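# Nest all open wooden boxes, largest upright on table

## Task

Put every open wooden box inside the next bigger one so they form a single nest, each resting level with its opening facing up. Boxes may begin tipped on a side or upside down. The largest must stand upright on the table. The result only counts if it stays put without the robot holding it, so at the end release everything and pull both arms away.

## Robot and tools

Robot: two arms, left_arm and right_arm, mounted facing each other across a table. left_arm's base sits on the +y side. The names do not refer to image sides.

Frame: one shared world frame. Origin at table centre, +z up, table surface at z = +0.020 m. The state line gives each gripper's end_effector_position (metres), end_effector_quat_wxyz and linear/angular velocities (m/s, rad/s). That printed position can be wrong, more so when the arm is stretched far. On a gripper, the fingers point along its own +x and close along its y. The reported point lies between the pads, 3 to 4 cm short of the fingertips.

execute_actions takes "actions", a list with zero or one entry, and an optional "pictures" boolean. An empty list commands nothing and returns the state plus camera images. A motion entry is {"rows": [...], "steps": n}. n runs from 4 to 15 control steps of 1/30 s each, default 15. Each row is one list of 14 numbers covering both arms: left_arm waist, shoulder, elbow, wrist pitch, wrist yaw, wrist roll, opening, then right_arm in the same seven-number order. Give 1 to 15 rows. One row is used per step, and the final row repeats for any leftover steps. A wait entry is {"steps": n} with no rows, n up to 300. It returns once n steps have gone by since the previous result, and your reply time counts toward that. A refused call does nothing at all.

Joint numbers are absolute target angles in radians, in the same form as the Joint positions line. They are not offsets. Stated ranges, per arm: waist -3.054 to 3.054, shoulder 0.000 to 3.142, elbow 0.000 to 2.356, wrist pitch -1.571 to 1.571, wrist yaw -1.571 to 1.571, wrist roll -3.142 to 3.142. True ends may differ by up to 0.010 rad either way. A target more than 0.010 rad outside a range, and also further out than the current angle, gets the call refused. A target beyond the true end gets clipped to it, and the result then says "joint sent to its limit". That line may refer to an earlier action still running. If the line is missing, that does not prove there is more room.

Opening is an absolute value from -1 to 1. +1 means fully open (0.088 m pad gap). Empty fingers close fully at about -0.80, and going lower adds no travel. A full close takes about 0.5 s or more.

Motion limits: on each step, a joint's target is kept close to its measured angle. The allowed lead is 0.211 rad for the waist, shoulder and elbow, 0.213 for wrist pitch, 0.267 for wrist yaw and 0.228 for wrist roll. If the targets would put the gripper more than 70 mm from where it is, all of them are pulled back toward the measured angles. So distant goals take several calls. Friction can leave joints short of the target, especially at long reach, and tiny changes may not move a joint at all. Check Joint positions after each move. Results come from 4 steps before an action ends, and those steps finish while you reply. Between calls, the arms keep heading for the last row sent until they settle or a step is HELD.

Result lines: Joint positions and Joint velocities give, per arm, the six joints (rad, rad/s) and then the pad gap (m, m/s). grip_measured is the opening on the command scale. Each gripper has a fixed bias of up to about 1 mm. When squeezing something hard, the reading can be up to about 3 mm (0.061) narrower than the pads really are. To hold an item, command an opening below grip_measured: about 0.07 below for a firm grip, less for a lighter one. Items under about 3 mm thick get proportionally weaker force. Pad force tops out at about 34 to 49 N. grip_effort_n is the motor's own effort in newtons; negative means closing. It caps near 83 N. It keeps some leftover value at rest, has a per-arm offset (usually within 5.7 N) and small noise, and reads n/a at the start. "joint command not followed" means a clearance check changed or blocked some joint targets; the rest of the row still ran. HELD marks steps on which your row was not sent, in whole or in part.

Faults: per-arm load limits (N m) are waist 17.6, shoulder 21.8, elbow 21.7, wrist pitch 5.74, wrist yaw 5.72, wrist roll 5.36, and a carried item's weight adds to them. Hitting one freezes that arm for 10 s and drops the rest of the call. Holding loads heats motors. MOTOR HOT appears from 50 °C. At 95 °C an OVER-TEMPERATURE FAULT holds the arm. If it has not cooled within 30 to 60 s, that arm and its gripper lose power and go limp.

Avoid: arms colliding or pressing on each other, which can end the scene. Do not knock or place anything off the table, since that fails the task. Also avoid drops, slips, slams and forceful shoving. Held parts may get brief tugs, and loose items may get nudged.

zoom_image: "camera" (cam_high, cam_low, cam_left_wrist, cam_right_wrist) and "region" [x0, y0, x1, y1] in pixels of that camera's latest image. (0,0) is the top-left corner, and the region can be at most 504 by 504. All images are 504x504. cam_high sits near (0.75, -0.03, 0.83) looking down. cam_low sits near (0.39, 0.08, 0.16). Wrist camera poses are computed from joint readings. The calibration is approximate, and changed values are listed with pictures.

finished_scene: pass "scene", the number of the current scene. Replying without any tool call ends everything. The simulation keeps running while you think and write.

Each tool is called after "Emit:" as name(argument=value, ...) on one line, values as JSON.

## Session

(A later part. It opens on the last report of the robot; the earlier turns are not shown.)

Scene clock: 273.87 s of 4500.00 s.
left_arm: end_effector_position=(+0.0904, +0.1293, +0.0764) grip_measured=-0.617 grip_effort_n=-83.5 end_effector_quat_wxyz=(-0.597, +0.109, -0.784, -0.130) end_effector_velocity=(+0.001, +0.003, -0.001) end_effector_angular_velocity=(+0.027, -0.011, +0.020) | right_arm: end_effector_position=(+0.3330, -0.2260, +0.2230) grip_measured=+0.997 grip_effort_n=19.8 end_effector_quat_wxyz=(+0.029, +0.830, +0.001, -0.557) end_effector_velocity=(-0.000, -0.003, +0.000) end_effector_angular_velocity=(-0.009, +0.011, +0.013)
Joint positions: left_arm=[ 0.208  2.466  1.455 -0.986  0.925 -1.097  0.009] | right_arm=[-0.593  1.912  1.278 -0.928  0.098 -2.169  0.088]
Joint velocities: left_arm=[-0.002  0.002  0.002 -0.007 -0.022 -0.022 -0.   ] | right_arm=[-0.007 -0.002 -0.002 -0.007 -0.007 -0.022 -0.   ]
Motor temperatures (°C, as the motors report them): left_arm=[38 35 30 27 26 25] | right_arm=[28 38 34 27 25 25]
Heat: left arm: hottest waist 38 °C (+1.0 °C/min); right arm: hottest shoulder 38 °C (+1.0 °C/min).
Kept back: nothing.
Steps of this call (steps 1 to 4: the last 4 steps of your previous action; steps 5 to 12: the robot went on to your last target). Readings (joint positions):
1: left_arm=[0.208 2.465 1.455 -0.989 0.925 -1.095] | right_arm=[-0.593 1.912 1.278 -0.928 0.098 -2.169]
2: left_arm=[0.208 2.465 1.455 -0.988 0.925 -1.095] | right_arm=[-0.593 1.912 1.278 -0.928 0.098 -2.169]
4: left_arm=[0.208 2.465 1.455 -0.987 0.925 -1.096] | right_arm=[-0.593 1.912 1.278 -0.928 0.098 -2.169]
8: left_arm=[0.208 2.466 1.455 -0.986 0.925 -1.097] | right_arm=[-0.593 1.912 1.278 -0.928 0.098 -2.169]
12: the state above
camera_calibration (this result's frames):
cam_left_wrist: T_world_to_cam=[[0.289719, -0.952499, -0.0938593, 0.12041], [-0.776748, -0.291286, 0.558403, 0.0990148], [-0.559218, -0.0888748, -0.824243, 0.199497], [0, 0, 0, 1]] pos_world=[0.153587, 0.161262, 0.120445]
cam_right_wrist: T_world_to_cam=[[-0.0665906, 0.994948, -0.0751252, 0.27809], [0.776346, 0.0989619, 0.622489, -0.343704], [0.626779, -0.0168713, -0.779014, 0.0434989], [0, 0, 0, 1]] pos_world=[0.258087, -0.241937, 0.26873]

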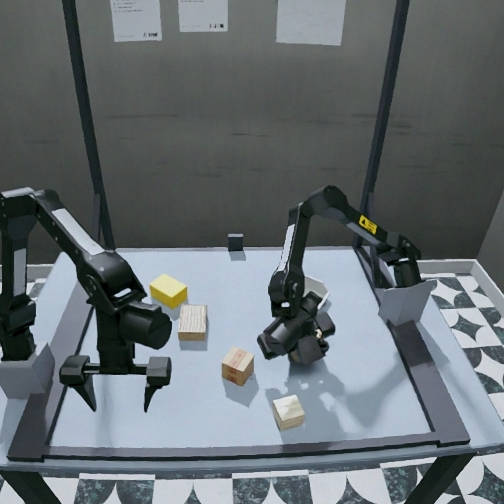

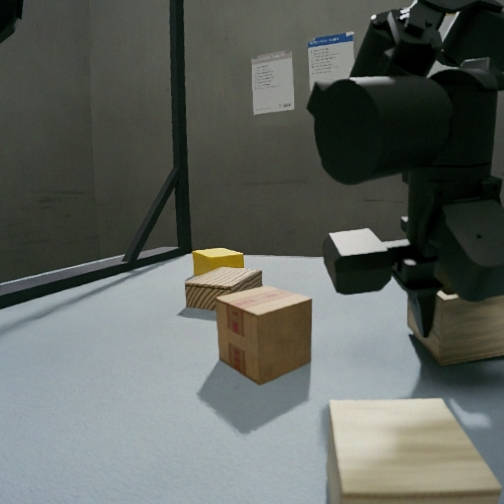

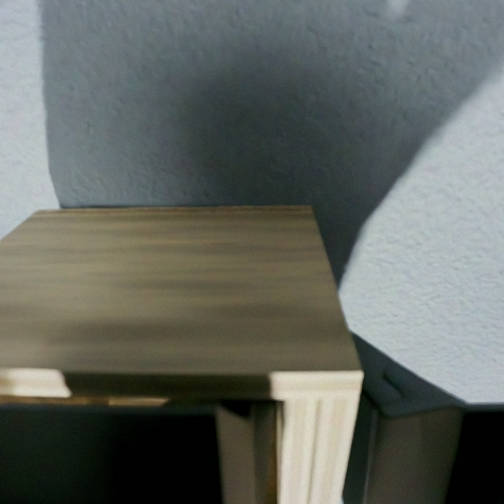

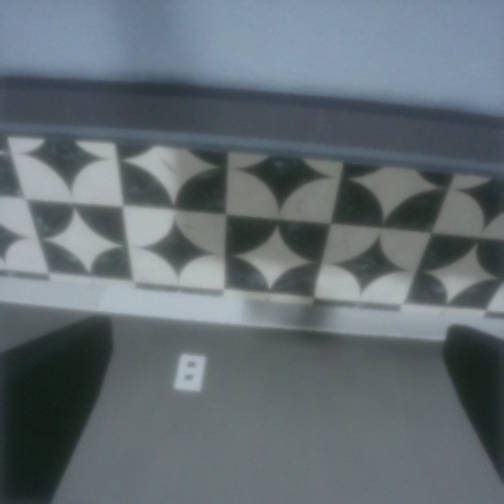

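Release, lift, head back to the 48° pose over C.

Emit:
execute_actions(actions=[{"rows":[[0.21,2.475,1.456,-0.985,0.926,-1.1,-0.3,-0.593,1.912,1.278,-0.928,0.098,-2.169,1]],"steps":12}])

Emit:
execute_actions(actions=[{"rows":[[0.3,2.3,1.456,-1.14,0.926,-1.0,-0.3,-0.593,1.912,1.278,-0.928,0.098,-2.169,1]],"steps":15}])

Emit:
execute_actions(actions=[{"rows":[[0.42,2.4,1.4,-0.3,0.92,-0.6,1,-0.593,1.912,1.278,-0.928,0.098,-2.169,1]],"steps":15}])

Emit:
execute_actions(actions=[{"rows":[[0.47,2.5,1.19,0.47,0.9,-0.13,1,-0.593,1.912,1.278,-0.928,0.098,-2.169,1]],"steps":15}])

Emit:
execute_actions(actions=[{"rows":[[0.44,2.63,1.19,0.57,0.9,-0.11,1,-0.593,1.912,1.278,-0.928,0.098,-2.169,1]],"steps":15}])

Emit:
execute_actions(actions=[{"steps":15}], pictures=true)

Scene clock: 274.37 s of 4500.00 s.
left_arm: end_effector_position=(+0.0904, +0.1291, +0.0764) grip_measured=-0.354 grip_effort_n=15.6 end_effector_quat_wxyz=(-0.597, +0.109, -0.784, -0.130) end_effector_velocity=(+0.000, +0.006, -0.003) end_effector_angular_velocity=(+0.025, -0.007, -0.002) | right_arm: end_effector_position=(+0.3330, -0.2260, +0.2230) grip_measured=+0.997 grip_effort_n=18.8 end_effector_quat_wxyz=(+0.029, +0.830, +0.001, -0.557) end_effector_velocity=(-0.002, -0.002, -0.001) end_effector_angular_velocity=(+0.004, +0.023, +0.002)
Joint positions: left_arm=[ 0.208  2.466  1.455 -0.986  0.926 -1.097  0.022] | right_arm=[-0.593  1.912  1.278 -0.928  0.098 -2.169  0.088]
Joint velocities: left_arm=[-0.002  0.002 -0.007 -0.007 -0.022  0.007  0.019] | right_arm=[-0.007 -0.002 -0.002 -0.007 -0.022 -0.007 -0.   ]
Motor temperatures (°C, as the motors report them): left_arm=[38 35 30 27 26 25] | right_arm=[28 38 34 27 25 25]
Heat: left arm: hottest waist 38 °C (+1.0 °C/min); right arm: hottest shoulder 38 °C (+1.0 °C/min).
Steps of this call (steps 1 to 7: the robot went on to your last target; steps 8 to 15: the first 8 steps of this action). Readings (joint positions):
8: left_arm=[0.208 2.466 1.455 -0.986 0.925 -1.097] | right_arm=[-0.593 1.912 1.278 -0.928 0.098 -2.169]
9: left_arm=[0.208 2.466 1.455 -0.985 0.925 -1.097] | right_arm=[-0.593 1.912 1.278 -0.928 0.098 -2.169]
11: left_arm=[0.208 2.466 1.455 -0.986 0.926 -1.097] | right_arm=[-0.593 1.912 1.278 -0.928 0.098 -2.169]
15: the state above

Scene clock: 274.87 s of 4500.00 s.
left_arm: end_effector_position=(+0.0762, +0.1209, +0.1431) grip_measured=-0.304 grip_effort_n=15.6 end_effector_quat_wxyz=(-0.607, +0.126, -0.780, -0.084) end_effector_velocity=(-0.015, +0.008, -0.003) end_effector_angular_velocity=(+0.041, +0.049, -0.007) | right_arm: end_effector_position=(+0.3330, -0.2260, +0.2230) grip_measured=+0.997 grip_effort_n=19.3 end_effector_quat_wxyz=(+0.029, +0.830, +0.001, -0.557) end_effector_velocity=(-0.001, -0.000, +0.001) end_effector_angular_velocity=(-0.000, +0.008, +0.005)
Joint positions: left_arm=[ 0.299  2.309  1.459 -1.13   0.925 -1.009  0.024] | right_arm=[-0.593  1.912  1.278 -0.928  0.098 -2.169  0.088]
Joint velocities: left_arm=[-0.017 -0.002 -0.007 -0.081  0.007  0.051  0.   ] | right_arm=[-0.002 -0.002  0.002 -0.007 -0.007 -0.007 -0.   ]
Motor temperatures (°C, as the motors report them): left_arm=[38 35 30 27 26 25] | right_arm=[28 38 34 27 25 25]
Heat: left arm: hottest waist 38 °C (+1.0 °C/min); right arm: hottest shoulder 38 °C (+1.0 °C/min).
Steps of this call (steps 1 to 4: the last 4 steps of your previous action; steps 5 to 15: the first 11 steps of this action). Readings (joint positions):
5: left_arm=[0.210 2.458 1.455 -0.995 0.926 -1.088] | right_arm=[-0.593 1.912 1.278 -0.928 0.098 -2.169]
6: left_arm=[0.219 2.444 1.454 -1.031 0.926 -1.068] | right_arm=[-0.593 1.912 1.278 -0.928 0.098 -2.169]
8: left_arm=[0.249 2.399 1.449 -1.084 0.925 -1.042] | right_arm=[-0.593 1.912 1.278 -0.928 0.098 -2.169]
12: left_arm=[0.295 2.320 1.458 -1.118 0.925 -1.016] | right_arm=[-0.593 1.912 1.278 -0.928 0.098 -2.169]
15: the state above

Scene clock: 275.37 s of 4500.00 s.
left_arm: end_effector_position=(+0.1688, +0.1124, +0.1442) grip_measured=+0.873 grip_effort_n=0.7 end_effector_quat_wxyz=(-0.693, +0.034, -0.693, +0.197) end_effector_velocity=(+0.130, -0.159, +0.038) end_effector_angular_velocity=(-0.644, -0.911, -1.084) | right_arm: end_effector_position=(+0.3330, -0.2260, +0.2230) grip_measured=+0.997 grip_effort_n=19.3 end_effector_quat_wxyz=(+0.029, +0.830, +0.001, -0.557) end_effector_velocity=(+0.001, -0.005, -0.001) end_effector_angular_velocity=(-0.014, +0.000, -0.004)
Joint positions: left_arm=[ 0.419  2.391  1.405 -0.655  0.92  -0.637  0.082] | right_arm=[-0.593  1.912  1.278 -0.928  0.098 -2.169  0.088]
Joint velocities: left_arm=[-0.032 -0.002 -0.002  1.341 -0.007  0.256  0.089] | right_arm=[-0.007 -0.002 -0.007 -0.007  0.007 -0.007 -0.   ]
Motor temperatures (°C, as the motors report them): left_arm=[38 35 30 27 26 25] | right_arm=[28 38 34 27 25 25]
Heat: left arm: hottest waist 38 °C (+1.0 °C/min); right arm: hottest shoulder 38 °C (+1.0 °C/min).
Steps of this call (steps 1 to 4: the last 4 steps of your previous action; steps 5 to 15: the first 11 steps of this action). Readings (joint positions):
5: left_arm=[0.300 2.313 1.453 -1.119 0.927 -0.979] | right_arm=[-0.593 1.912 1.278 -0.928 0.098 -2.169]
6: left_arm=[0.312 2.318 1.443 -1.067 0.928 -0.925] | right_arm=[-0.593 1.912 1.278 -0.928 0.098 -2.169]
8: left_arm=[0.353 2.345 1.432 -0.971 0.928 -0.827] | right_arm=[-0.593 1.912 1.278 -0.928 0.098 -2.169]
12: left_arm=[0.415 2.387 1.407 -0.792 0.920 -0.681] | right_arm=[-0.593 1.912 1.278 -0.928 0.098 -2.169]
15: the state above

Scene clock: 275.87 s of 4500.00 s.
left_arm: end_effector_position=(+0.2299, +0.1305, +0.1090) grip_measured=+1.000 grip_effort_n=15.6 end_effector_quat_wxyz=(+0.731, +0.148, +0.504, -0.435) end_effector_velocity=(+0.088, -0.154, +0.095) end_effector_angular_velocity=(-0.547, -1.093, -1.228) | right_arm: end_effector_position=(+0.3330, -0.2260, +0.2230) grip_measured=+0.997 grip_effort_n=19.3 end_effector_quat_wxyz=(+0.029, +0.830, +0.001, -0.557) end_effector_velocity=(-0.006, -0.005, -0.001) end_effector_angular_velocity=(-0.017, +0.036, +0.000)
Joint positions: left_arm=[ 0.465  2.501  1.197 -0.003  0.901 -0.197  0.088] | right_arm=[-0.593  1.912  1.278 -0.928  0.098 -2.169  0.088]
Joint velocities: left_arm=[-0.007 -0.002 -0.037  1.341  0.007  0.505  0.   ] | right_arm=[-0.002 -0.002  0.002 -0.037 -0.022 -0.007 -0.   ]
Motor temperatures (°C, as the motors report them): left_arm=[38 35 30 27 26 25] | right_arm=[28 38 34 27 25 25]
Heat: left arm: hottest waist 38 °C (+1.0 °C/min); right arm: hottest shoulder 38 °C (+1.0 °C/min).
Steps of this call (steps 1 to 4: the last 4 steps of your previous action; steps 5 to 15: the first 11 steps of this action). Readings (joint positions):
5: left_arm=[0.418 2.397 1.392 -0.424 0.920 -0.593] | right_arm=[-0.593 1.912 1.278 -0.928 0.098 -2.169]
6: left_arm=[0.422 2.399 1.369 -0.385 0.920 -0.551] | right_arm=[-0.593 1.912 1.278 -0.928 0.098 -2.169]
8: left_arm=[0.435 2.416 1.311 -0.309 0.918 -0.467] | right_arm=[-0.593 1.912 1.278 -0.928 0.098 -2.169]
12: left_arm=[0.462 2.488 1.218 -0.139 0.902 -0.278] | right_arm=[-0.593 1.912 1.278 -0.928 0.098 -2.169]
15: the state above

Scene clock: 276.37 s of 4500.00 s.
left_arm: end_effector_position=(+0.2581, +0.0920, +0.1100) grip_measured=+1.000 grip_effort_n=15.6 end_effector_quat_wxyz=(+0.727, +0.234, +0.315, -0.564) end_effector_velocity=(+0.001, -0.030, +0.028) end_effector_angular_velocity=(-0.121, -0.162, -0.168) | right_arm: end_effector_position=(+0.3330, -0.2260, +0.2230) grip_measured=+0.997 grip_effort_n=19.3 end_effector_quat_wxyz=(+0.029, +0.830, +0.001, -0.557) end_effector_velocity=(-0.001, -0.002, -0.002) end_effector_angular_velocity=(+0.000, +0.025, +0.001)
Joint positions: left_arm=[ 0.439  2.616  1.191  0.538  0.901 -0.115  0.088] | right_arm=[-0.593  1.912  1.278 -0.928  0.098 -2.169  0.088]
Joint velocities: left_arm=[-0.002 -0.002 -0.002  0.256  0.007  0.007  0.   ] | right_arm=[-0.007  0.002 -0.002 -0.007 -0.022 -0.007 -0.   ]
Motor temperatures (°C, as the motors report them): left_arm=[38 35 30 27 26 25] | right_arm=[28 38 34 27 25 25]
Heat: left arm: hottest waist 38 °C (+1.0 °C/min); right arm: hottest shoulder 38 °C (+1.0 °C/min).
Steps of this call (steps 1 to 4: the last 4 steps of your previous action; steps 5 to 15: the first 11 steps of this action). Readings (joint positions):
5: left_arm=[0.465 2.509 1.197 0.229 0.901 -0.147] | right_arm=[-0.593 1.912 1.278 -0.928 0.098 -2.169]
6: left_arm=[0.463 2.525 1.198 0.281 0.901 -0.138] | right_arm=[-0.593 1.912 1.278 -0.928 0.098 -2.169]
8: left_arm=[0.455 2.559 1.200 0.370 0.901 -0.127] | right_arm=[-0.593 1.912 1.278 -0.928 0.098 -2.169]
12: left_arm=[0.441 2.610 1.191 0.496 0.901 -0.118] | right_arm=[-0.593 1.912 1.278 -0.928 0.098 -2.169]
15: the state above

Scene clock: 276.87 s of 4500.00 s.
left_arm: end_effector_position=(+0.2587, +0.0892, +0.1124) grip_measured=+1.000 grip_effort_n=15.1 end_effector_quat_wxyz=(+0.726, +0.237, +0.302, -0.570) end_effector_velocity=(-0.000, +0.001, -0.001) end_effector_angular_velocity=(+0.004, +0.005, +0.013) | right_arm: end_effector_position=(+0.3330, -0.2260, +0.2230) grip_measured=+0.997 grip_effort_n=19.3 end_effector_quat_wxyz=(+0.029, +0.830, +0.001, -0.557) end_effector_velocity=(+0.002, +0.000, +0.001) end_effector_angular_velocity=(+0.009, +0.003, +0.003)
Joint positions: left_arm=[ 0.439  2.618  1.191  0.567  0.901 -0.113  0.088] | right_arm=[-0.593  1.912  1.278 -0.928  0.098 -2.169  0.088]
Joint velocities: left_arm=[-0.002 -0.002 -0.002 -0.007 -0.007 -0.007  0.   ] | right_arm=[-0.007 -0.002 -0.002  0.007 -0.007 -0.007  0.   ]
Motor temperatures (°C, as the motors report them): left_arm=[38 35 30 27 26 25] | right_arm=[28 38 35 27 25 25]
Heat: left arm: hottest waist 38 °C (+1.0 °C/min); right arm: hottest shoulder 38 °C (+1.0 °C/min).
Kept back: nothing.
Steps of this call (steps 1 to 4: the last 4 steps of your previous action; steps 5 to 15: the robot went on to your last target). Readings (joint positions):
1: left_arm=[0.439 2.616 1.191 0.547 0.901 -0.114] | right_arm=[-0.593 1.912 1.278 -0.928 0.098 -2.169]
2: left_arm=[0.439 2.616 1.191 0.553 0.901 -0.114] | right_arm=[-0.593 1.912 1.278 -0.928 0.098 -2.169]
4: left_arm=[0.439 2.616 1.191 0.558 0.901 -0.114] | right_arm=[-0.593 1.912 1.278 -0.928 0.098 -2.169]
8: left_arm=[0.439 2.618 1.191 0.565 0.901 -0.113] | right_arm=[-0.593 1.912 1.278 -0.928 0.098 -2.169]
15: the state above
camera_calibration (this result's frames):
cam_left_wrist: T_world_to_cam=[[-0.970991, -0.235317, -0.0424615, 0.293282], [-0.194673, 0.881068, -0.43107, 0.0540226], [0.138849, -0.410299, -0.901319, 0.17646], [0, 0, 0, 1]] pos_world=[0.270789, 0.0938179, 0.194787]
cam_right_wrist: T_world_to_cam=[[-0.0665906, 0.994948, -0.0751252, 0.27809], [0.776346, 0.0989619, 0.622489, -0.343704], [0.626779, -0.0168713, -0.779014, 0.0434989], [0, 0, 0, 1]] pos_world=[0.258087, -0.241937, 0.26873]

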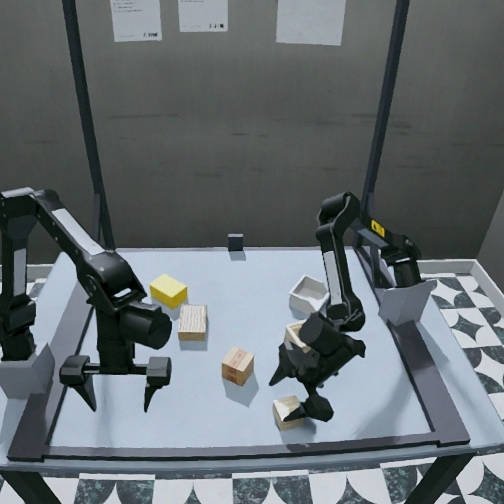

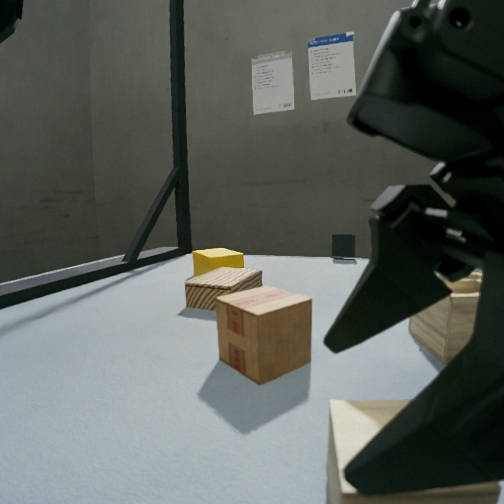

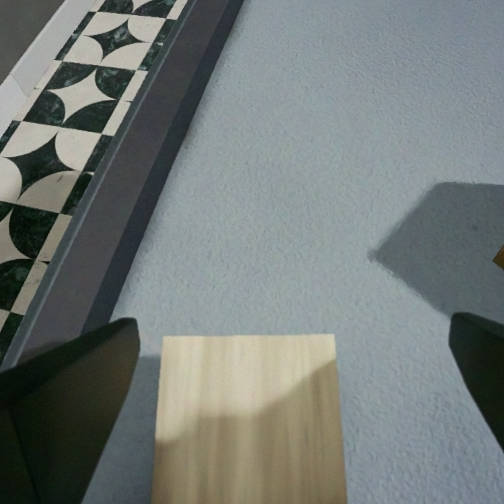

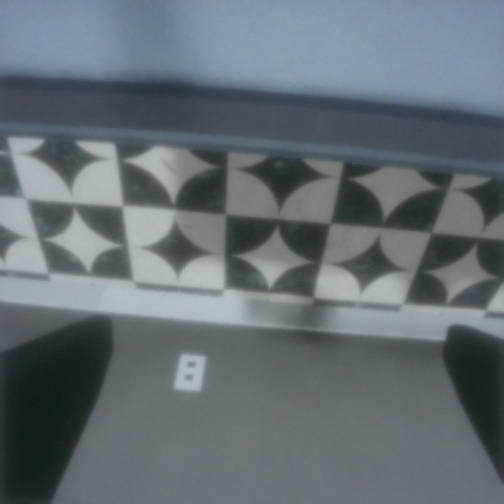

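Emit:
execute_actions(actions=[{"rows":[[0.469,2.70,1.04,0.785,0.9,-0.09,1,-0.593,1.912,1.278,-0.928,0.098,-2.169,1]],"steps":15}])

Emit:
execute_actions(actions=[{"steps":15}], pictures=true)

Scene clock: 277.40 s of 4500.00 s.
left_arm: end_effector_position=(+0.2588, +0.1355, +0.0805) grip_measured=+1.000 grip_effort_n=15.1 end_effector_quat_wxyz=(+0.732, +0.236, +0.300, -0.564) end_effector_velocity=(+0.001, -0.022, +0.019) end_effector_angular_velocity=(-0.078, -0.128, -0.115) | right_arm: end_effector_position=(+0.3330, -0.2260, +0.2230) grip_measured=+0.997 grip_effort_n=19.3 end_effector_quat_wxyz=(+0.029, +0.830, +0.001, -0.557) end_effector_velocity=(-0.003, -0.001, -0.001) end_effector_angular_velocity=(+0.003, +0.023, +0.006)
Joint positions: left_arm=[ 0.464  2.695  1.047  0.77   0.901 -0.095  0.088] | right_arm=[-0.593  1.912  1.278 -0.928  0.098 -2.169  0.088]
Joint velocities: left_arm=[-0.007 -0.002 -0.002  0.183 -0.007  0.007  0.   ] | right_arm=[-0.002 -0.002 -0.002 -0.007 -0.022 -0.007 -0.   ]
Motor temperatures (°C, as the motors report them): left_arm=[38 35 30 27 26 25] | right_arm=[28 38 35 27 25 25]
Heat: left arm: hottest waist 38 °C (+1.0 °C/min); right arm: hottest shoulder 38 °C (+1.0 °C/min).
Steps of this call (steps 1 to 5: the robot went on to your last target; steps 6 to 16: the first 11 steps of this action). Readings (joint positions):
6: left_arm=[0.439 2.624 1.179 0.594 0.901 -0.112] | right_arm=[-0.593 1.912 1.278 -0.928 0.098 -2.169]
7: left_arm=[0.442 2.631 1.154 0.652 0.901 -0.105] | right_arm=[-0.593 1.912 1.278 -0.928 0.098 -2.169]
9: left_arm=[0.451 2.647 1.110 0.704 0.901 -0.100] | right_arm=[-0.593 1.912 1.278 -0.928 0.098 -2.169]
13: left_arm=[0.463 2.691 1.056 0.749 0.901 -0.096] | right_arm=[-0.593 1.912 1.278 -0.928 0.098 -2.169]
16: the state above

Scene clock: 277.90 s of 4500.00 s.
left_arm: end_effector_position=(+0.2586, +0.1350, +0.0815) grip_measured=+1.000 grip_effort_n=15.1 end_effector_quat_wxyz=(+0.732, +0.237, +0.295, -0.566) end_effector_velocity=(+0.001, +0.000, -0.002) end_effector_angular_velocity=(+0.008, -0.004, +0.020) | right_arm: end_effector_position=(+0.3330, -0.2260, +0.2230) grip_measured=+0.997 grip_effort_n=19.3 end_effector_quat_wxyz=(+0.029, +0.830, +0.001, -0.557) end_effector_velocity=(-0.003, -0.001, -0.001) end_effector_angular_velocity=(+0.003, +0.023, +0.006)
Joint positions: left_arm=[ 0.464  2.695  1.044  0.783  0.901 -0.093  0.088] | right_arm=[-0.593  1.912  1.278 -0.928  0.098 -2.169  0.088]
Joint velocities: left_arm=[-0.007 -0.002 -0.002 -0.007 -0.022 -0.007  0.   ] | right_arm=[-0.002 -0.002 -0.002 -0.007 -0.022 -0.007  0.   ]
Motor temperatures (°C, as the motors report them): left_arm=[38 35 30 27 26 25] | right_arm=[28 38 35 27 25 25]
Heat: left arm: hottest waist 38 °C (+1.0 °C/min); right arm: hottest shoulder 38 °C (+1.0 °C/min).
Kept back: nothing.
Steps of this call (steps 1 to 4: the last 4 steps of your previous action; steps 5 to 15: the robot went on to your last target). Readings (joint positions):
1: left_arm=[0.464 2.695 1.047 0.775 0.901 -0.094] | right_arm=[-0.593 1.912 1.278 -0.928 0.098 -2.169]
2: left_arm=[0.464 2.695 1.047 0.779 0.901 -0.094] | right_arm=[-0.593 1.912 1.278 -0.928 0.098 -2.169]
4: left_arm=[0.464 2.695 1.047 0.779 0.901 -0.093] | right_arm=[-0.593 1.912 1.278 -0.928 0.098 -2.169]
8: left_arm=[0.464 2.695 1.045 0.782 0.901 -0.093] | right_arm=[-0.593 1.912 1.278 -0.928 0.098 -2.169]
15: the state above
camera_calibration (this result's frames):
cam_left_wrist: T_world_to_cam=[[-0.967998, -0.244863, -0.0549747, 0.304118], [-0.196304, 0.875269, -0.442005, 0.00243224], [0.156348, -0.417069, -0.895326, 0.163242], [0, 0, 0, 1]] pos_world=[0.269341, 0.140421, 0.163949]
cam_right_wrist: T_world_to_cam=[[-0.0665906, 0.994948, -0.0751252, 0.27809], [0.776346, 0.0989619, 0.622489, -0.343704], [0.626779, -0.0168713, -0.779014, 0.0434989], [0, 0, 0, 1]] pos_world=[0.258087, -0.241937, 0.26873]

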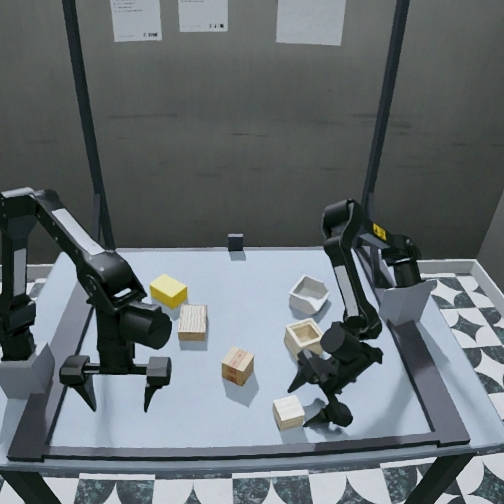

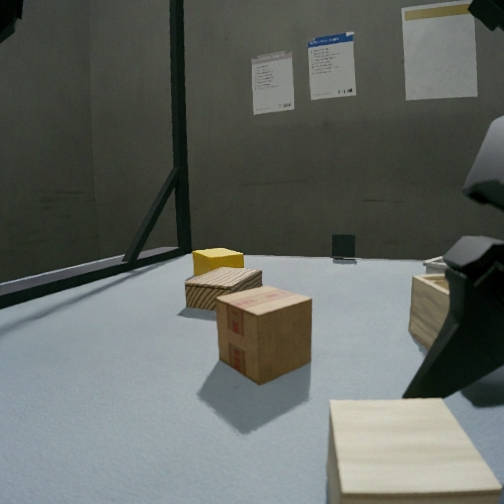

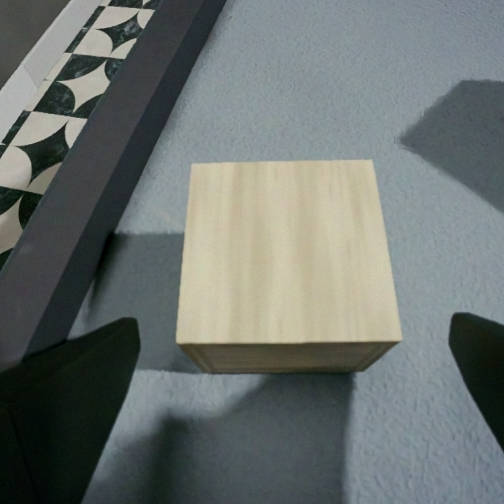

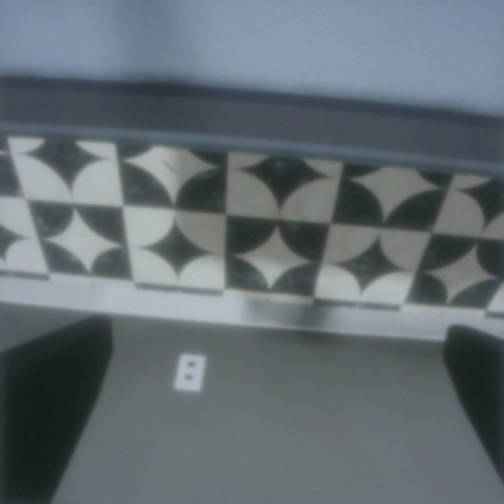

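Emit:
execute_actions(actions=[{"rows":[[0.41,2.77,1.19,0.705,0.9,-0.14,1,-0.593,1.912,1.278,-0.928,0.098,-2.169,1]],"steps":15}])

Emit:
execute_actions(actions=[{"steps":15}], pictures=true)

Scene clock: 278.50 s of 4500.00 s.
left_arm: end_effector_position=(+0.2653, +0.1098, +0.0649) grip_measured=+1.000 grip_effort_n=15.1 end_effector_quat_wxyz=(+0.720, +0.238, +0.316, -0.571) end_effector_velocity=(+0.009, -0.002, -0.009) end_effector_angular_velocity=(+0.015, +0.040, +0.046) | right_arm: end_effector_position=(+0.3330, -0.2260, +0.2230) grip_measured=+0.997 grip_effort_n=19.3 end_effector_quat_wxyz=(+0.029, +0.830, +0.001, -0.557) end_effector_velocity=(+0.001, +0.001, -0.001) end_effector_angular_velocity=(+0.004, +0.005, +0.006)
Joint positions: left_arm=[ 0.409  2.754  1.176  0.711  0.9   -0.134  0.088] | right_arm=[-0.593  1.912  1.278 -0.928  0.098 -2.169  0.088]
Joint velocities: left_arm=[-0.007  0.037  0.056 -0.051 -0.007 -0.037  0.   ] | right_arm=[-0.002  0.002 -0.002  0.007 -0.007 -0.007 -0.   ]
Motor temperatures (°C, as the motors report them): left_arm=[38 35 30 27 26 25] | right_arm=[28 38 35 27 25 25]
Heat: left arm: hottest waist 38 °C (+1.0 °C/min); right arm: hottest shoulder 38 °C (+1.0 °C/min).
Steps of this call (steps 1 to 7: the robot went on to your last target; steps 8 to 18: the first 11 steps of this action). Readings (joint positions):
8: left_arm=[0.463 2.700 1.054 0.776 0.901 -0.095] | right_arm=[-0.593 1.912 1.278 -0.928 0.098 -2.169]
9: left_arm=[0.457 2.711 1.079 0.758 0.902 -0.105] | right_arm=[-0.593 1.912 1.278 -0.928 0.098 -2.169]
11: left_arm=[0.439 2.735 1.128 0.737 0.900 -0.118] | right_arm=[-0.593 1.912 1.278 -0.928 0.098 -2.169]
15: left_arm=[0.412 2.749 1.167 0.717 0.900 -0.130] | right_arm=[-0.593 1.912 1.278 -0.928 0.098 -2.169]
18: the state above

Scene clock: 279.00 s of 4500.00 s.
left_arm: end_effector_position=(+0.2665, +0.1093, +0.0644) grip_measured=+1.000 grip_effort_n=15.6 end_effector_quat_wxyz=(+0.720, +0.236, +0.317, -0.570) end_effector_velocity=(+0.000, +0.002, -0.003) end_effector_angular_velocity=(+0.007, +0.008, +0.016) | right_arm: end_effector_position=(+0.3330, -0.2260, +0.2230) grip_measured=+0.997 grip_effort_n=18.8 end_effector_quat_wxyz=(+0.029, +0.830, +0.001, -0.557) end_effector_velocity=(-0.002, +0.002, -0.001) end_effector_angular_velocity=(+0.015, +0.015, +0.010)
Joint positions: left_arm=[ 0.409  2.758  1.183  0.706  0.9   -0.137  0.088] | right_arm=[-0.593  1.912  1.278 -0.928  0.098 -2.169  0.088]
Joint velocities: left_arm=[-0.002  0.002 -0.002 -0.007 -0.007 -0.007  0.   ] | right_arm=[-0.002 -0.002 -0.002  0.007 -0.022 -0.007 -0.   ]
Motor temperatures (°C, as the motors report them): left_arm=[38 35 30 27 26 25] | right_arm=[28 38 35 27 25 25]
Heat: left arm: hottest waist 38 °C (+1.0 °C/min); right arm: hottest shoulder 38 °C (+1.0 °C/min).
Kept back: nothing.
Steps of this call (steps 1 to 4: the last 4 steps of your previous action; steps 5 to 15: the robot went on to your last target). Readings (joint positions):
1: left_arm=[0.409 2.755 1.178 0.710 0.900 -0.135] | right_arm=[-0.593 1.912 1.278 -0.928 0.098 -2.169]
2: left_arm=[0.409 2.756 1.179 0.709 0.900 -0.135] | right_arm=[-0.593 1.912 1.278 -0.928 0.098 -2.169]
4: left_arm=[0.409 2.757 1.181 0.708 0.900 -0.136] | right_arm=[-0.593 1.912 1.278 -0.928 0.098 -2.169]
8: left_arm=[0.409 2.758 1.182 0.707 0.900 -0.136] | right_arm=[-0.593 1.912 1.278 -0.928 0.098 -2.169]
15: the state above
All arms were judged still, so your last target was given up. Only a new action makes them travel on or press farther. Fingers that are still opening or closing keep moving.
camera_calibration (this result's frames):
cam_left_wrist: T_world_to_cam=[[-0.971706, -0.235315, -0.0203727, 0.302313], [-0.206654, 0.888773, -0.409116, 0.0180623], [0.114378, -0.39333, -0.912255, 0.145742], [0, 0, 0, 1]] pos_world=[0.280822, 0.11241, 0.146502]
cam_right_wrist: T_world_to_cam=[[-0.0665906, 0.994948, -0.0751252, 0.27809], [0.776346, 0.0989619, 0.622489, -0.343704], [0.626779, -0.0168713, -0.779014, 0.0434989], [0, 0, 0, 1]] pos_world=[0.258087, -0.241937, 0.26873]

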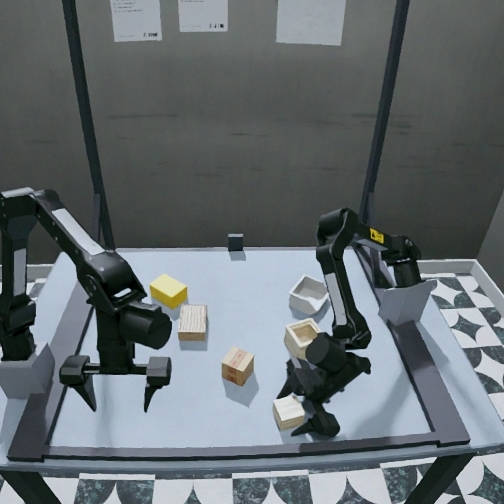

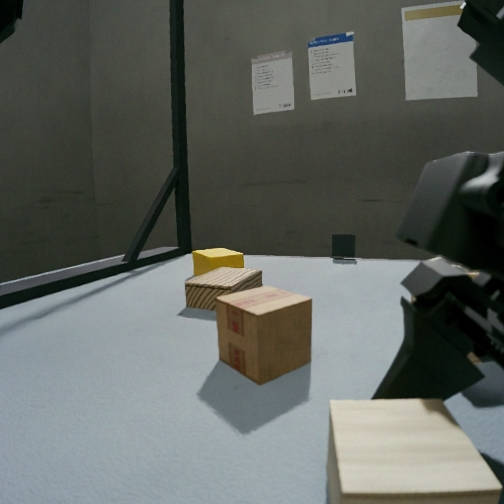

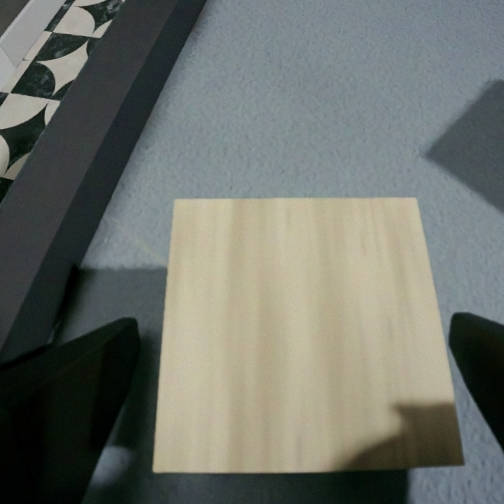

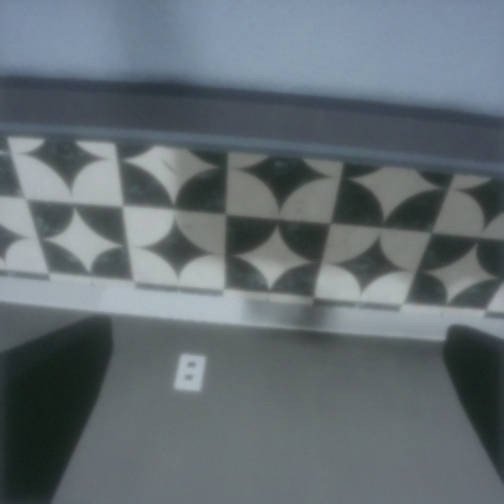

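Emit:
execute_actions(actions=[{"rows":[[0.41,2.77,1.19,0.705,0.9,-0.14,0.15,-0.593,1.912,1.278,-0.928,0.098,-2.169,1]],"steps":15}])

Emit:
execute_actions(actions=[{"rows":[[0.5,2.6,1.19,0.54,0.9,-0.05,0.15,-0.593,1.912,1.278,-0.928,0.098,-2.169,1]],"steps":15}], pictures=true)

Scene clock: 279.47 s of 4500.00 s.
left_arm: end_effector_position=(+0.2666, +0.1092, +0.0645) grip_measured=+0.245 grip_effort_n=-83.5 end_effector_quat_wxyz=(+0.720, +0.236, +0.317, -0.570) end_effector_velocity=(-0.000, -0.001, +0.001) end_effector_angular_velocity=(-0.005, +0.005, +0.015) | right_arm: end_effector_position=(+0.3330, -0.2260, +0.2230) grip_measured=+0.997 grip_effort_n=19.3 end_effector_quat_wxyz=(+0.029, +0.830, +0.001, -0.557) end_effector_velocity=(+0.003, -0.001, +0.001) end_effector_angular_velocity=(+0.002, -0.010, +0.000)
Joint positions: left_arm=[ 0.409  2.758  1.184  0.706  0.9   -0.137  0.051] | right_arm=[-0.593  1.912  1.278 -0.928  0.098 -2.169  0.088]
Joint velocities: left_arm=[-0.002 -0.002 -0.002  0.007 -0.007 -0.022 -0.   ] | right_arm=[-0.007 -0.002 -0.002  0.007  0.007 -0.007 -0.   ]
Motor temperatures (°C, as the motors report them): left_arm=[38 35 30 27 26 25] | right_arm=[28 38 35 27 25 25]
Heat: left arm: hottest waist 38 °C (+1.0 °C/min); right arm: hottest shoulder 38 °C (+1.0 °C/min).
Steps of this call (steps 1 to 3: nothing new was sent; steps 4 to 14: the first 11 steps of this action). Readings (joint positions):
4: left_arm=[0.409 2.758 1.183 0.706 0.900 -0.137] | right_arm=[-0.593 1.912 1.278 -0.928 0.098 -2.169]
5: left_arm=[0.409 2.758 1.183 0.706 0.900 -0.137] | right_arm=[-0.593 1.912 1.278 -0.928 0.098 -2.169]
7: left_arm=[0.409 2.758 1.183 0.706 0.900 -0.137] | right_arm=[-0.593 1.912 1.278 -0.928 0.098 -2.169]
11: left_arm=[0.409 2.758 1.183 0.706 0.900 -0.137] | right_arm=[-0.593 1.912 1.278 -0.928 0.098 -2.169]
14: the state above

Scene clock: 279.97 s of 4500.00 s.
left_arm: end_effector_position=(+0.2747, +0.1019, +0.1310) grip_measured=+0.245 grip_effort_n=-83.5 end_effector_quat_wxyz=(+0.739, +0.241, +0.280, -0.563) end_effector_velocity=(-0.007, +0.007, -0.013) end_effector_angular_velocity=(+0.069, +0.038, +0.043) | right_arm: end_effector_position=(+0.3330, -0.2260, +0.2230) grip_measured=+0.997 grip_effort_n=19.3 end_effector_quat_wxyz=(+0.029, +0.830, +0.001, -0.557) end_effector_velocity=(+0.001, +0.002, +0.002) end_effector_angular_velocity=(+0.017, -0.000, -0.005)
Joint positions: left_arm=[ 0.498  2.613  1.19   0.553  0.9   -0.058  0.051] | right_arm=[-0.593  1.912  1.278 -0.928  0.098 -2.169  0.088]
Joint velocities: left_arm=[-0.017 -0.022 -0.007 -0.125 -0.022  0.037  0.   ] | right_arm=[-0.002 -0.002  0.002  0.007 -0.007  0.007 -0.   ]
Motor temperatures (°C, as the motors report them): left_arm=[38 35 30 27 26 25] | right_arm=[28 38 35 27 25 25]
Heat: left arm: hottest waist 38 °C (+1.0 °C/min); right arm: hottest shoulder 38 °C (+1.0 °C/min).
Steps of this call (steps 1 to 4: the last 4 steps of your previous action; steps 5 to 15: the first 11 steps of this action). Readings (joint positions):
5: left_arm=[0.411 2.749 1.184 0.690 0.900 -0.128] | right_arm=[-0.593 1.912 1.278 -0.928 0.098 -2.169]
6: left_arm=[0.421 2.731 1.184 0.642 0.900 -0.112] | right_arm=[-0.593 1.912 1.278 -0.928 0.098 -2.169]
8: left_arm=[0.449 2.694 1.182 0.600 0.900 -0.088] | right_arm=[-0.593 1.912 1.278 -0.928 0.098 -2.169]
12: left_arm=[0.493 2.628 1.188 0.566 0.900 -0.064] | right_arm=[-0.593 1.912 1.278 -0.928 0.098 -2.169]
15: the state above
camera_calibration (this result's frames):
cam_left_wrist: T_world_to_cam=[[-0.965158, -0.248312, -0.0825333, 0.317495], [-0.18415, 0.868641, -0.459947, 0.0560768], [0.185902, -0.428723, -0.884102, 0.182867], [0, 0, 0, 1]] pos_world=[0.282764, 0.108527, 0.213669]
cam_right_wrist: T_world_to_cam=[[-0.0665906, 0.994948, -0.0751252, 0.27809], [0.776346, 0.0989619, 0.622489, -0.343704], [0.626779, -0.0168713, -0.779014, 0.0434989], [0, 0, 0, 1]] pos_world=[0.258087, -0.241937, 0.26873]

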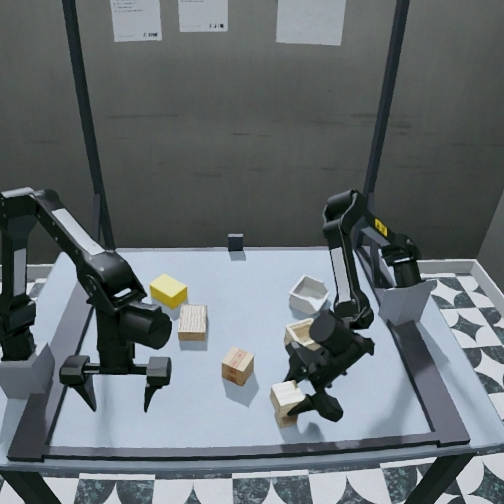

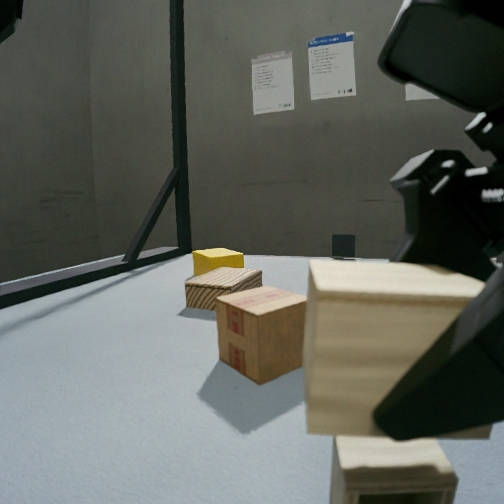

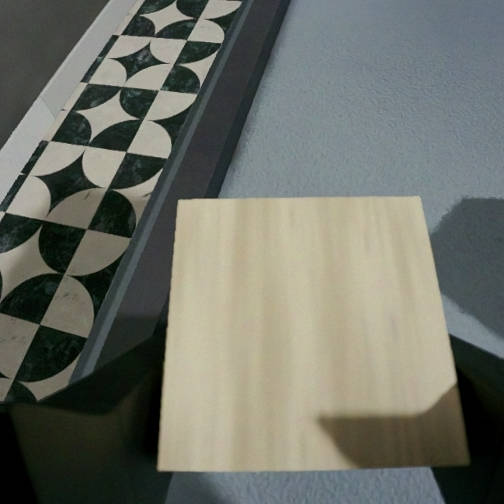

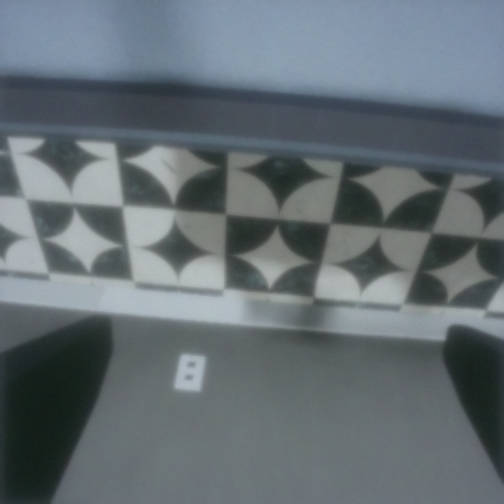

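Emit:
execute_actions(actions=[{"rows":[[0.5,2.3,0.956,0.468,0.9,-0.9,0.15,-0.593,1.912,1.278,-0.928,0.098,-2.169,1]],"steps":15}])

Emit:
execute_actions(actions=[{"rows":[[0.5,2.3,0.956,0.468,0.9,-1.7,0.15,-0.593,1.912,1.278,-0.928,0.098,-2.169,1]],"steps":15}])

Emit:
execute_actions(actions=[{"rows":[[0.5,2.3,0.956,0.468,0.9,-2.5,0.15,-0.593,1.912,1.278,-0.928,0.098,-2.169,1]],"steps":15}])

Emit:
execute_actions(actions=[{"rows":[[0.46,2.4,0.956,0.57,0.9,-3.11,0.15,-0.593,1.912,1.278,-0.928,0.098,-2.169,1]],"steps":15}])

Emit:
execute_actions(actions=[{"steps":20}], pictures=true)

Scene clock: 280.80 s of 4500.00 s.
left_arm: end_effector_position=(+0.2130, +0.1049, +0.1728) grip_measured=+0.245 grip_effort_n=-83.5 end_effector_quat_wxyz=(+0.776, +0.049, +0.410, -0.477) end_effector_velocity=(-0.043, -0.010, +0.037) end_effector_angular_velocity=(-0.318, +0.972, +0.935) | right_arm: end_effector_position=(+0.3330, -0.2260, +0.2230) grip_measured=+0.997 grip_effort_n=19.3 end_effector_quat_wxyz=(+0.029, +0.830, +0.001, -0.557) end_effector_velocity=(-0.003, -0.004, -0.001) end_effector_angular_velocity=(-0.016, +0.018, +0.000)
Joint positions: left_arm=[ 0.497  2.321  0.981  0.478  0.899 -0.565  0.051] | right_arm=[-0.593  1.912  1.278 -0.928  0.098 -2.169  0.088]
Joint velocities: left_arm=[-0.007 -0.208 -0.09  -0.066  0.007 -1.429  0.   ] | right_arm=[-0.002 -0.002 -0.002 -0.022 -0.007 -0.007 -0.   ]
Motor temperatures (°C, as the motors report them): left_arm=[38 36 30 27 26 25] | right_arm=[28 38 35 27 25 25]
Heat: left arm: hottest waist 38 °C (+1.0 °C/min); right arm: hottest shoulder 38 °C (+1.0 °C/min).
Steps of this call (steps 1 to 4: the last 4 steps of your previous action; steps 5 to 14: the robot went on to your last target; steps 15 to 25: the first 11 steps of this action). Readings (joint positions):
15: left_arm=[0.497 2.598 1.174 0.539 0.897 -0.076] | right_arm=[-0.593 1.912 1.278 -0.928 0.098 -2.169]
16: left_arm=[0.498 2.564 1.132 0.517 0.891 -0.129] | right_arm=[-0.593 1.912 1.278 -0.928 0.098 -2.169]
18: left_arm=[0.498 2.483 1.046 0.489 0.899 -0.226] | right_arm=[-0.593 1.912 1.278 -0.928 0.098 -2.169]
22: left_arm=[0.497 2.364 0.989 0.481 0.899 -0.420] | right_arm=[-0.593 1.912 1.278 -0.928 0.098 -2.169]
25: the state above

Scene clock: 281.30 s of 4500.00 s.
left_arm: end_effector_position=(+0.2102, +0.1107, +0.1682) grip_measured=+0.245 grip_effort_n=-83.5 end_effector_quat_wxyz=(-0.742, +0.231, -0.558, +0.291) end_effector_velocity=(+0.001, +0.000, +0.000) end_effector_angular_velocity=(-0.288, +0.979, +1.012) | right_arm: end_effector_position=(+0.3330, -0.2260, +0.2230) grip_measured=+0.997 grip_effort_n=19.3 end_effector_quat_wxyz=(+0.029, +0.830, +0.001, -0.557) end_effector_velocity=(-0.005, -0.003, -0.002) end_effector_angular_velocity=(-0.004, +0.030, -0.011)
Joint positions: left_arm=[ 0.497  2.315  0.961  0.468  0.899 -1.288  0.051] | right_arm=[-0.593  1.912  1.278 -0.928  0.098 -2.169  0.088]
Joint velocities: left_arm=[-0.002 -0.007  0.002 -0.022 -0.022 -1.429  0.   ] | right_arm=[-0.002 -0.002 -0.002 -0.022 -0.022  0.007 -0.   ]
Motor temperatures (°C, as the motors report them): left_arm=[38 36 30 27 26 25] | right_arm=[28 38 35 27 25 25]
Heat: left arm: hottest waist 38 °C (+1.0 °C/min); right arm: hottest shoulder 38 °C (+1.0 °C/min).
Steps of this call (steps 1 to 4: the last 4 steps of your previous action; steps 5 to 15: the first 11 steps of this action). Readings (joint positions):
5: left_arm=[0.497 2.316 0.964 0.468 0.899 -0.800] | right_arm=[-0.593 1.912 1.278 -0.928 0.098 -2.169]
6: left_arm=[0.497 2.316 0.962 0.468 0.899 -0.849] | right_arm=[-0.593 1.912 1.278 -0.928 0.098 -2.169]
8: left_arm=[0.497 2.316 0.961 0.468 0.899 -0.947] | right_arm=[-0.593 1.912 1.278 -0.928 0.098 -2.169]
12: left_arm=[0.497 2.315 0.961 0.468 0.899 -1.142] | right_arm=[-0.593 1.912 1.278 -0.928 0.098 -2.169]
15: the state above

Scene clock: 281.80 s of 4500.00 s.
left_arm: end_effector_position=(+0.2101, +0.1107, +0.1683) grip_measured=+0.245 grip_effort_n=-83.5 end_effector_quat_wxyz=(-0.611, +0.480, -0.625, +0.073) end_effector_velocity=(-0.004, -0.001, -0.003) end_effector_angular_velocity=(-0.296, +1.017, +1.005) | right_arm: end_effector_position=(+0.3330, -0.2260, +0.2230) grip_measured=+0.997 grip_effort_n=19.3 end_effector_quat_wxyz=(+0.029, +0.830, +0.001, -0.557) end_effector_velocity=(+0.002, +0.000, +0.001) end_effector_angular_velocity=(+0.003, +0.003, +0.016)
Joint positions: left_arm=[ 0.497  2.315  0.961  0.468  0.899 -2.018  0.051] | right_arm=[-0.593  1.912  1.278 -0.928  0.098 -2.169  0.088]
Joint velocities: left_arm=[-0.007 -0.002 -0.002 -0.007  0.007 -1.458  0.   ] | right_arm=[-0.007 -0.002 -0.002  0.007 -0.007 -0.022 -0.   ]
Motor temperatures (°C, as the motors report them): left_arm=[38 36 30 27 26 25] | right_arm=[28 38 35 27 25 25]
Heat: left arm: hottest waist 38 °C (+1.0 °C/min); right arm: hottest shoulder 38 °C (+1.0 °C/min).
Steps of this call (steps 1 to 4: the last 4 steps of your previous action; steps 5 to 15: the first 11 steps of this action). Readings (joint positions):
5: left_arm=[0.497 2.315 0.961 0.468 0.899 -1.531] | right_arm=[-0.593 1.912 1.278 -0.928 0.098 -2.169]
6: left_arm=[0.497 2.315 0.961 0.468 0.899 -1.580] | right_arm=[-0.593 1.912 1.278 -0.928 0.098 -2.169]
8: left_arm=[0.497 2.315 0.961 0.468 0.899 -1.677] | right_arm=[-0.593 1.912 1.278 -0.928 0.098 -2.169]
12: left_arm=[0.497 2.315 0.961 0.468 0.899 -1.872] | right_arm=[-0.593 1.912 1.278 -0.928 0.098 -2.169]
15: the state above

Scene clock: 282.30 s of 4500.00 s.
left_arm: end_effector_position=(+0.2113, +0.1094, +0.1425) grip_measured=+0.245 grip_effort_n=-83.5 end_effector_quat_wxyz=(-0.408, +0.652, -0.621, -0.151) end_effector_velocity=(+0.001, -0.008, +0.007) end_effector_angular_velocity=(-0.296, +0.953, +0.990) | right_arm: end_effector_position=(+0.3330, -0.2260, +0.2230) grip_measured=+0.997 grip_effort_n=19.3 end_effector_quat_wxyz=(+0.029, +0.830, +0.001, -0.557) end_effector_velocity=(-0.001, +0.002, -0.000) end_effector_angular_velocity=(+0.006, +0.003, +0.012)
Joint positions: left_arm=[ 0.458  2.388  0.957  0.561  0.899 -2.748  0.051] | right_arm=[-0.593  1.912  1.278 -0.928  0.098 -2.169  0.088]
Joint velocities: left_arm=[-0.002 -0.002 -0.002  0.066 -0.007 -1.458 -0.   ] | right_arm=[ 0.002 -0.002 -0.002  0.007 -0.007 -0.007 -0.   ]
Motor temperatures (°C, as the motors report them): left_arm=[38 36 30 27 26 25] | right_arm=[28 38 35 27 25 25]
Heat: left arm: hottest waist 38 °C (+1.0 °C/min); right arm: hottest shoulder 38 °C (+1.0 °C/min).
Steps of this call (steps 1 to 4: the last 4 steps of your previous action; steps 5 to 15: the first 11 steps of this action). Readings (joint positions):
5: left_arm=[0.496 2.319 0.961 0.476 0.899 -2.262] | right_arm=[-0.593 1.912 1.278 -0.928 0.098 -2.169]
6: left_arm=[0.492 2.329 0.960 0.503 0.899 -2.310] | right_arm=[-0.593 1.912 1.278 -0.928 0.098 -2.169]
8: left_arm=[0.479 2.350 0.961 0.531 0.899 -2.407] | right_arm=[-0.593 1.912 1.278 -0.928 0.098 -2.169]
12: left_arm=[0.460 2.383 0.958 0.552 0.899 -2.602] | right_arm=[-0.593 1.912 1.278 -0.928 0.098 -2.169]
15: the state above

Scene clock: 282.97 s of 4500.00 s.
left_arm: end_effector_position=(+0.2116, +0.1092, +0.1424) grip_measured=+0.245 grip_effort_n=-83.5 end_effector_quat_wxyz=(-0.286, +0.714, -0.585, -0.258) end_effector_velocity=(-0.002, -0.000, -0.003) end_effector_angular_velocity=(+0.004, +0.016, +0.020) | right_arm: end_effector_position=(+0.3330, -0.2260, +0.2230) grip_measured=+0.997 grip_effort_n=18.8 end_effector_quat_wxyz=(+0.029, +0.830, +0.001, -0.557) end_effector_velocity=(-0.003, -0.004, -0.001) end_effector_angular_velocity=(-0.011, +0.018, -0.013)
Joint positions: left_arm=[ 0.458  2.39   0.957  0.567  0.899 -3.105  0.051] | right_arm=[-0.593  1.912  1.278 -0.928  0.098 -2.169  0.088]
Joint velocities: left_arm=[-0.007 -0.002 -0.002 -0.007 -0.007 -0.022  0.   ] | right_arm=[-0.002 -0.002 -0.002 -0.022 -0.007  0.007 -0.   ]
Motor temperatures (°C, as the motors report them): left_arm=[38 36 30 27 26 25] | right_arm=[28 38 35 27 25 25]
Heat: left arm: hottest waist 38 °C (+1.0 °C/min); right arm: hottest shoulder 38 °C (+1.0 °C/min).
Kept back: nothing.
Steps of this call (steps 1 to 4: the last 4 steps of your previous action; steps 5 to 20: the robot went on to your last target). Readings (joint positions):
1: left_arm=[0.458 2.388 0.957 0.563 0.899 -2.796] | right_arm=[-0.593 1.912 1.278 -0.928 0.098 -2.169]
2: left_arm=[0.458 2.388 0.957 0.565 0.899 -2.845] | right_arm=[-0.593 1.912 1.278 -0.928 0.098 -2.169]
4: left_arm=[0.458 2.388 0.957 0.565 0.899 -2.941] | right_arm=[-0.593 1.912 1.278 -0.928 0.098 -2.169]
8: left_arm=[0.458 2.390 0.957 0.566 0.899 -3.052] | right_arm=[-0.593 1.912 1.278 -0.928 0.098 -2.169]
20: the state above
camera_calibration (this result's frames):
cam_left_wrist: T_world_to_cam=[[0.987871, 0.110664, 0.108926, -0.220379], [-0.0485609, -0.446123, 0.893653, -0.0345204], [0.14749, -0.888104, -0.435338, 0.202182], [0, 0, 0, 1]] pos_world=[0.18621, 0.188546, 0.142871]
cam_right_wrist: T_world_to_cam=[[-0.0665906, 0.994948, -0.0751252, 0.27809], [0.776346, 0.0989619, 0.622489, -0.343704], [0.626779, -0.0168713, -0.779014, 0.0434989], [0, 0, 0, 1]] pos_world=[0.258087, -0.241937, 0.26873]

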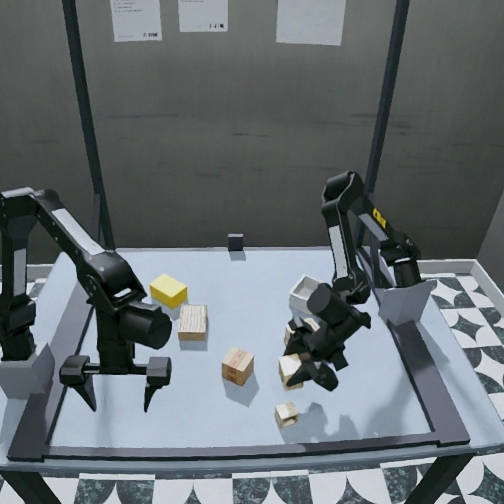

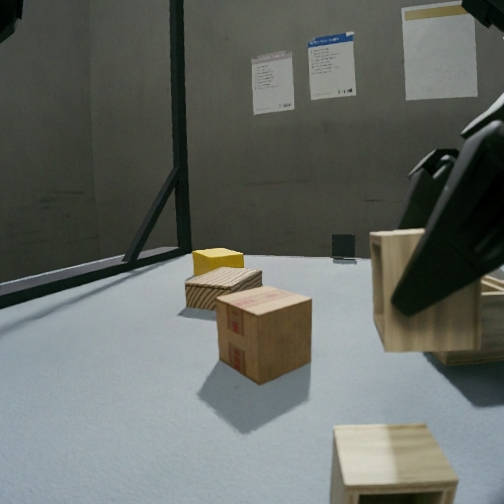

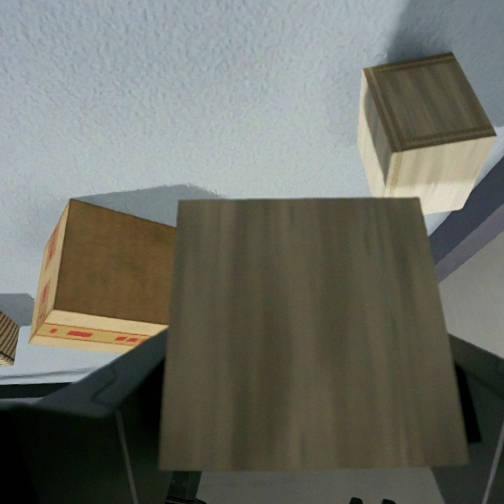

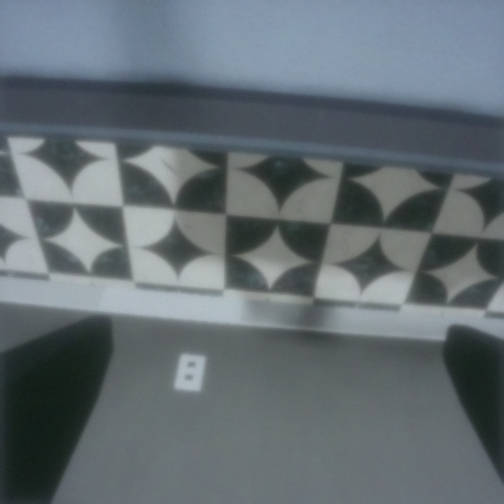

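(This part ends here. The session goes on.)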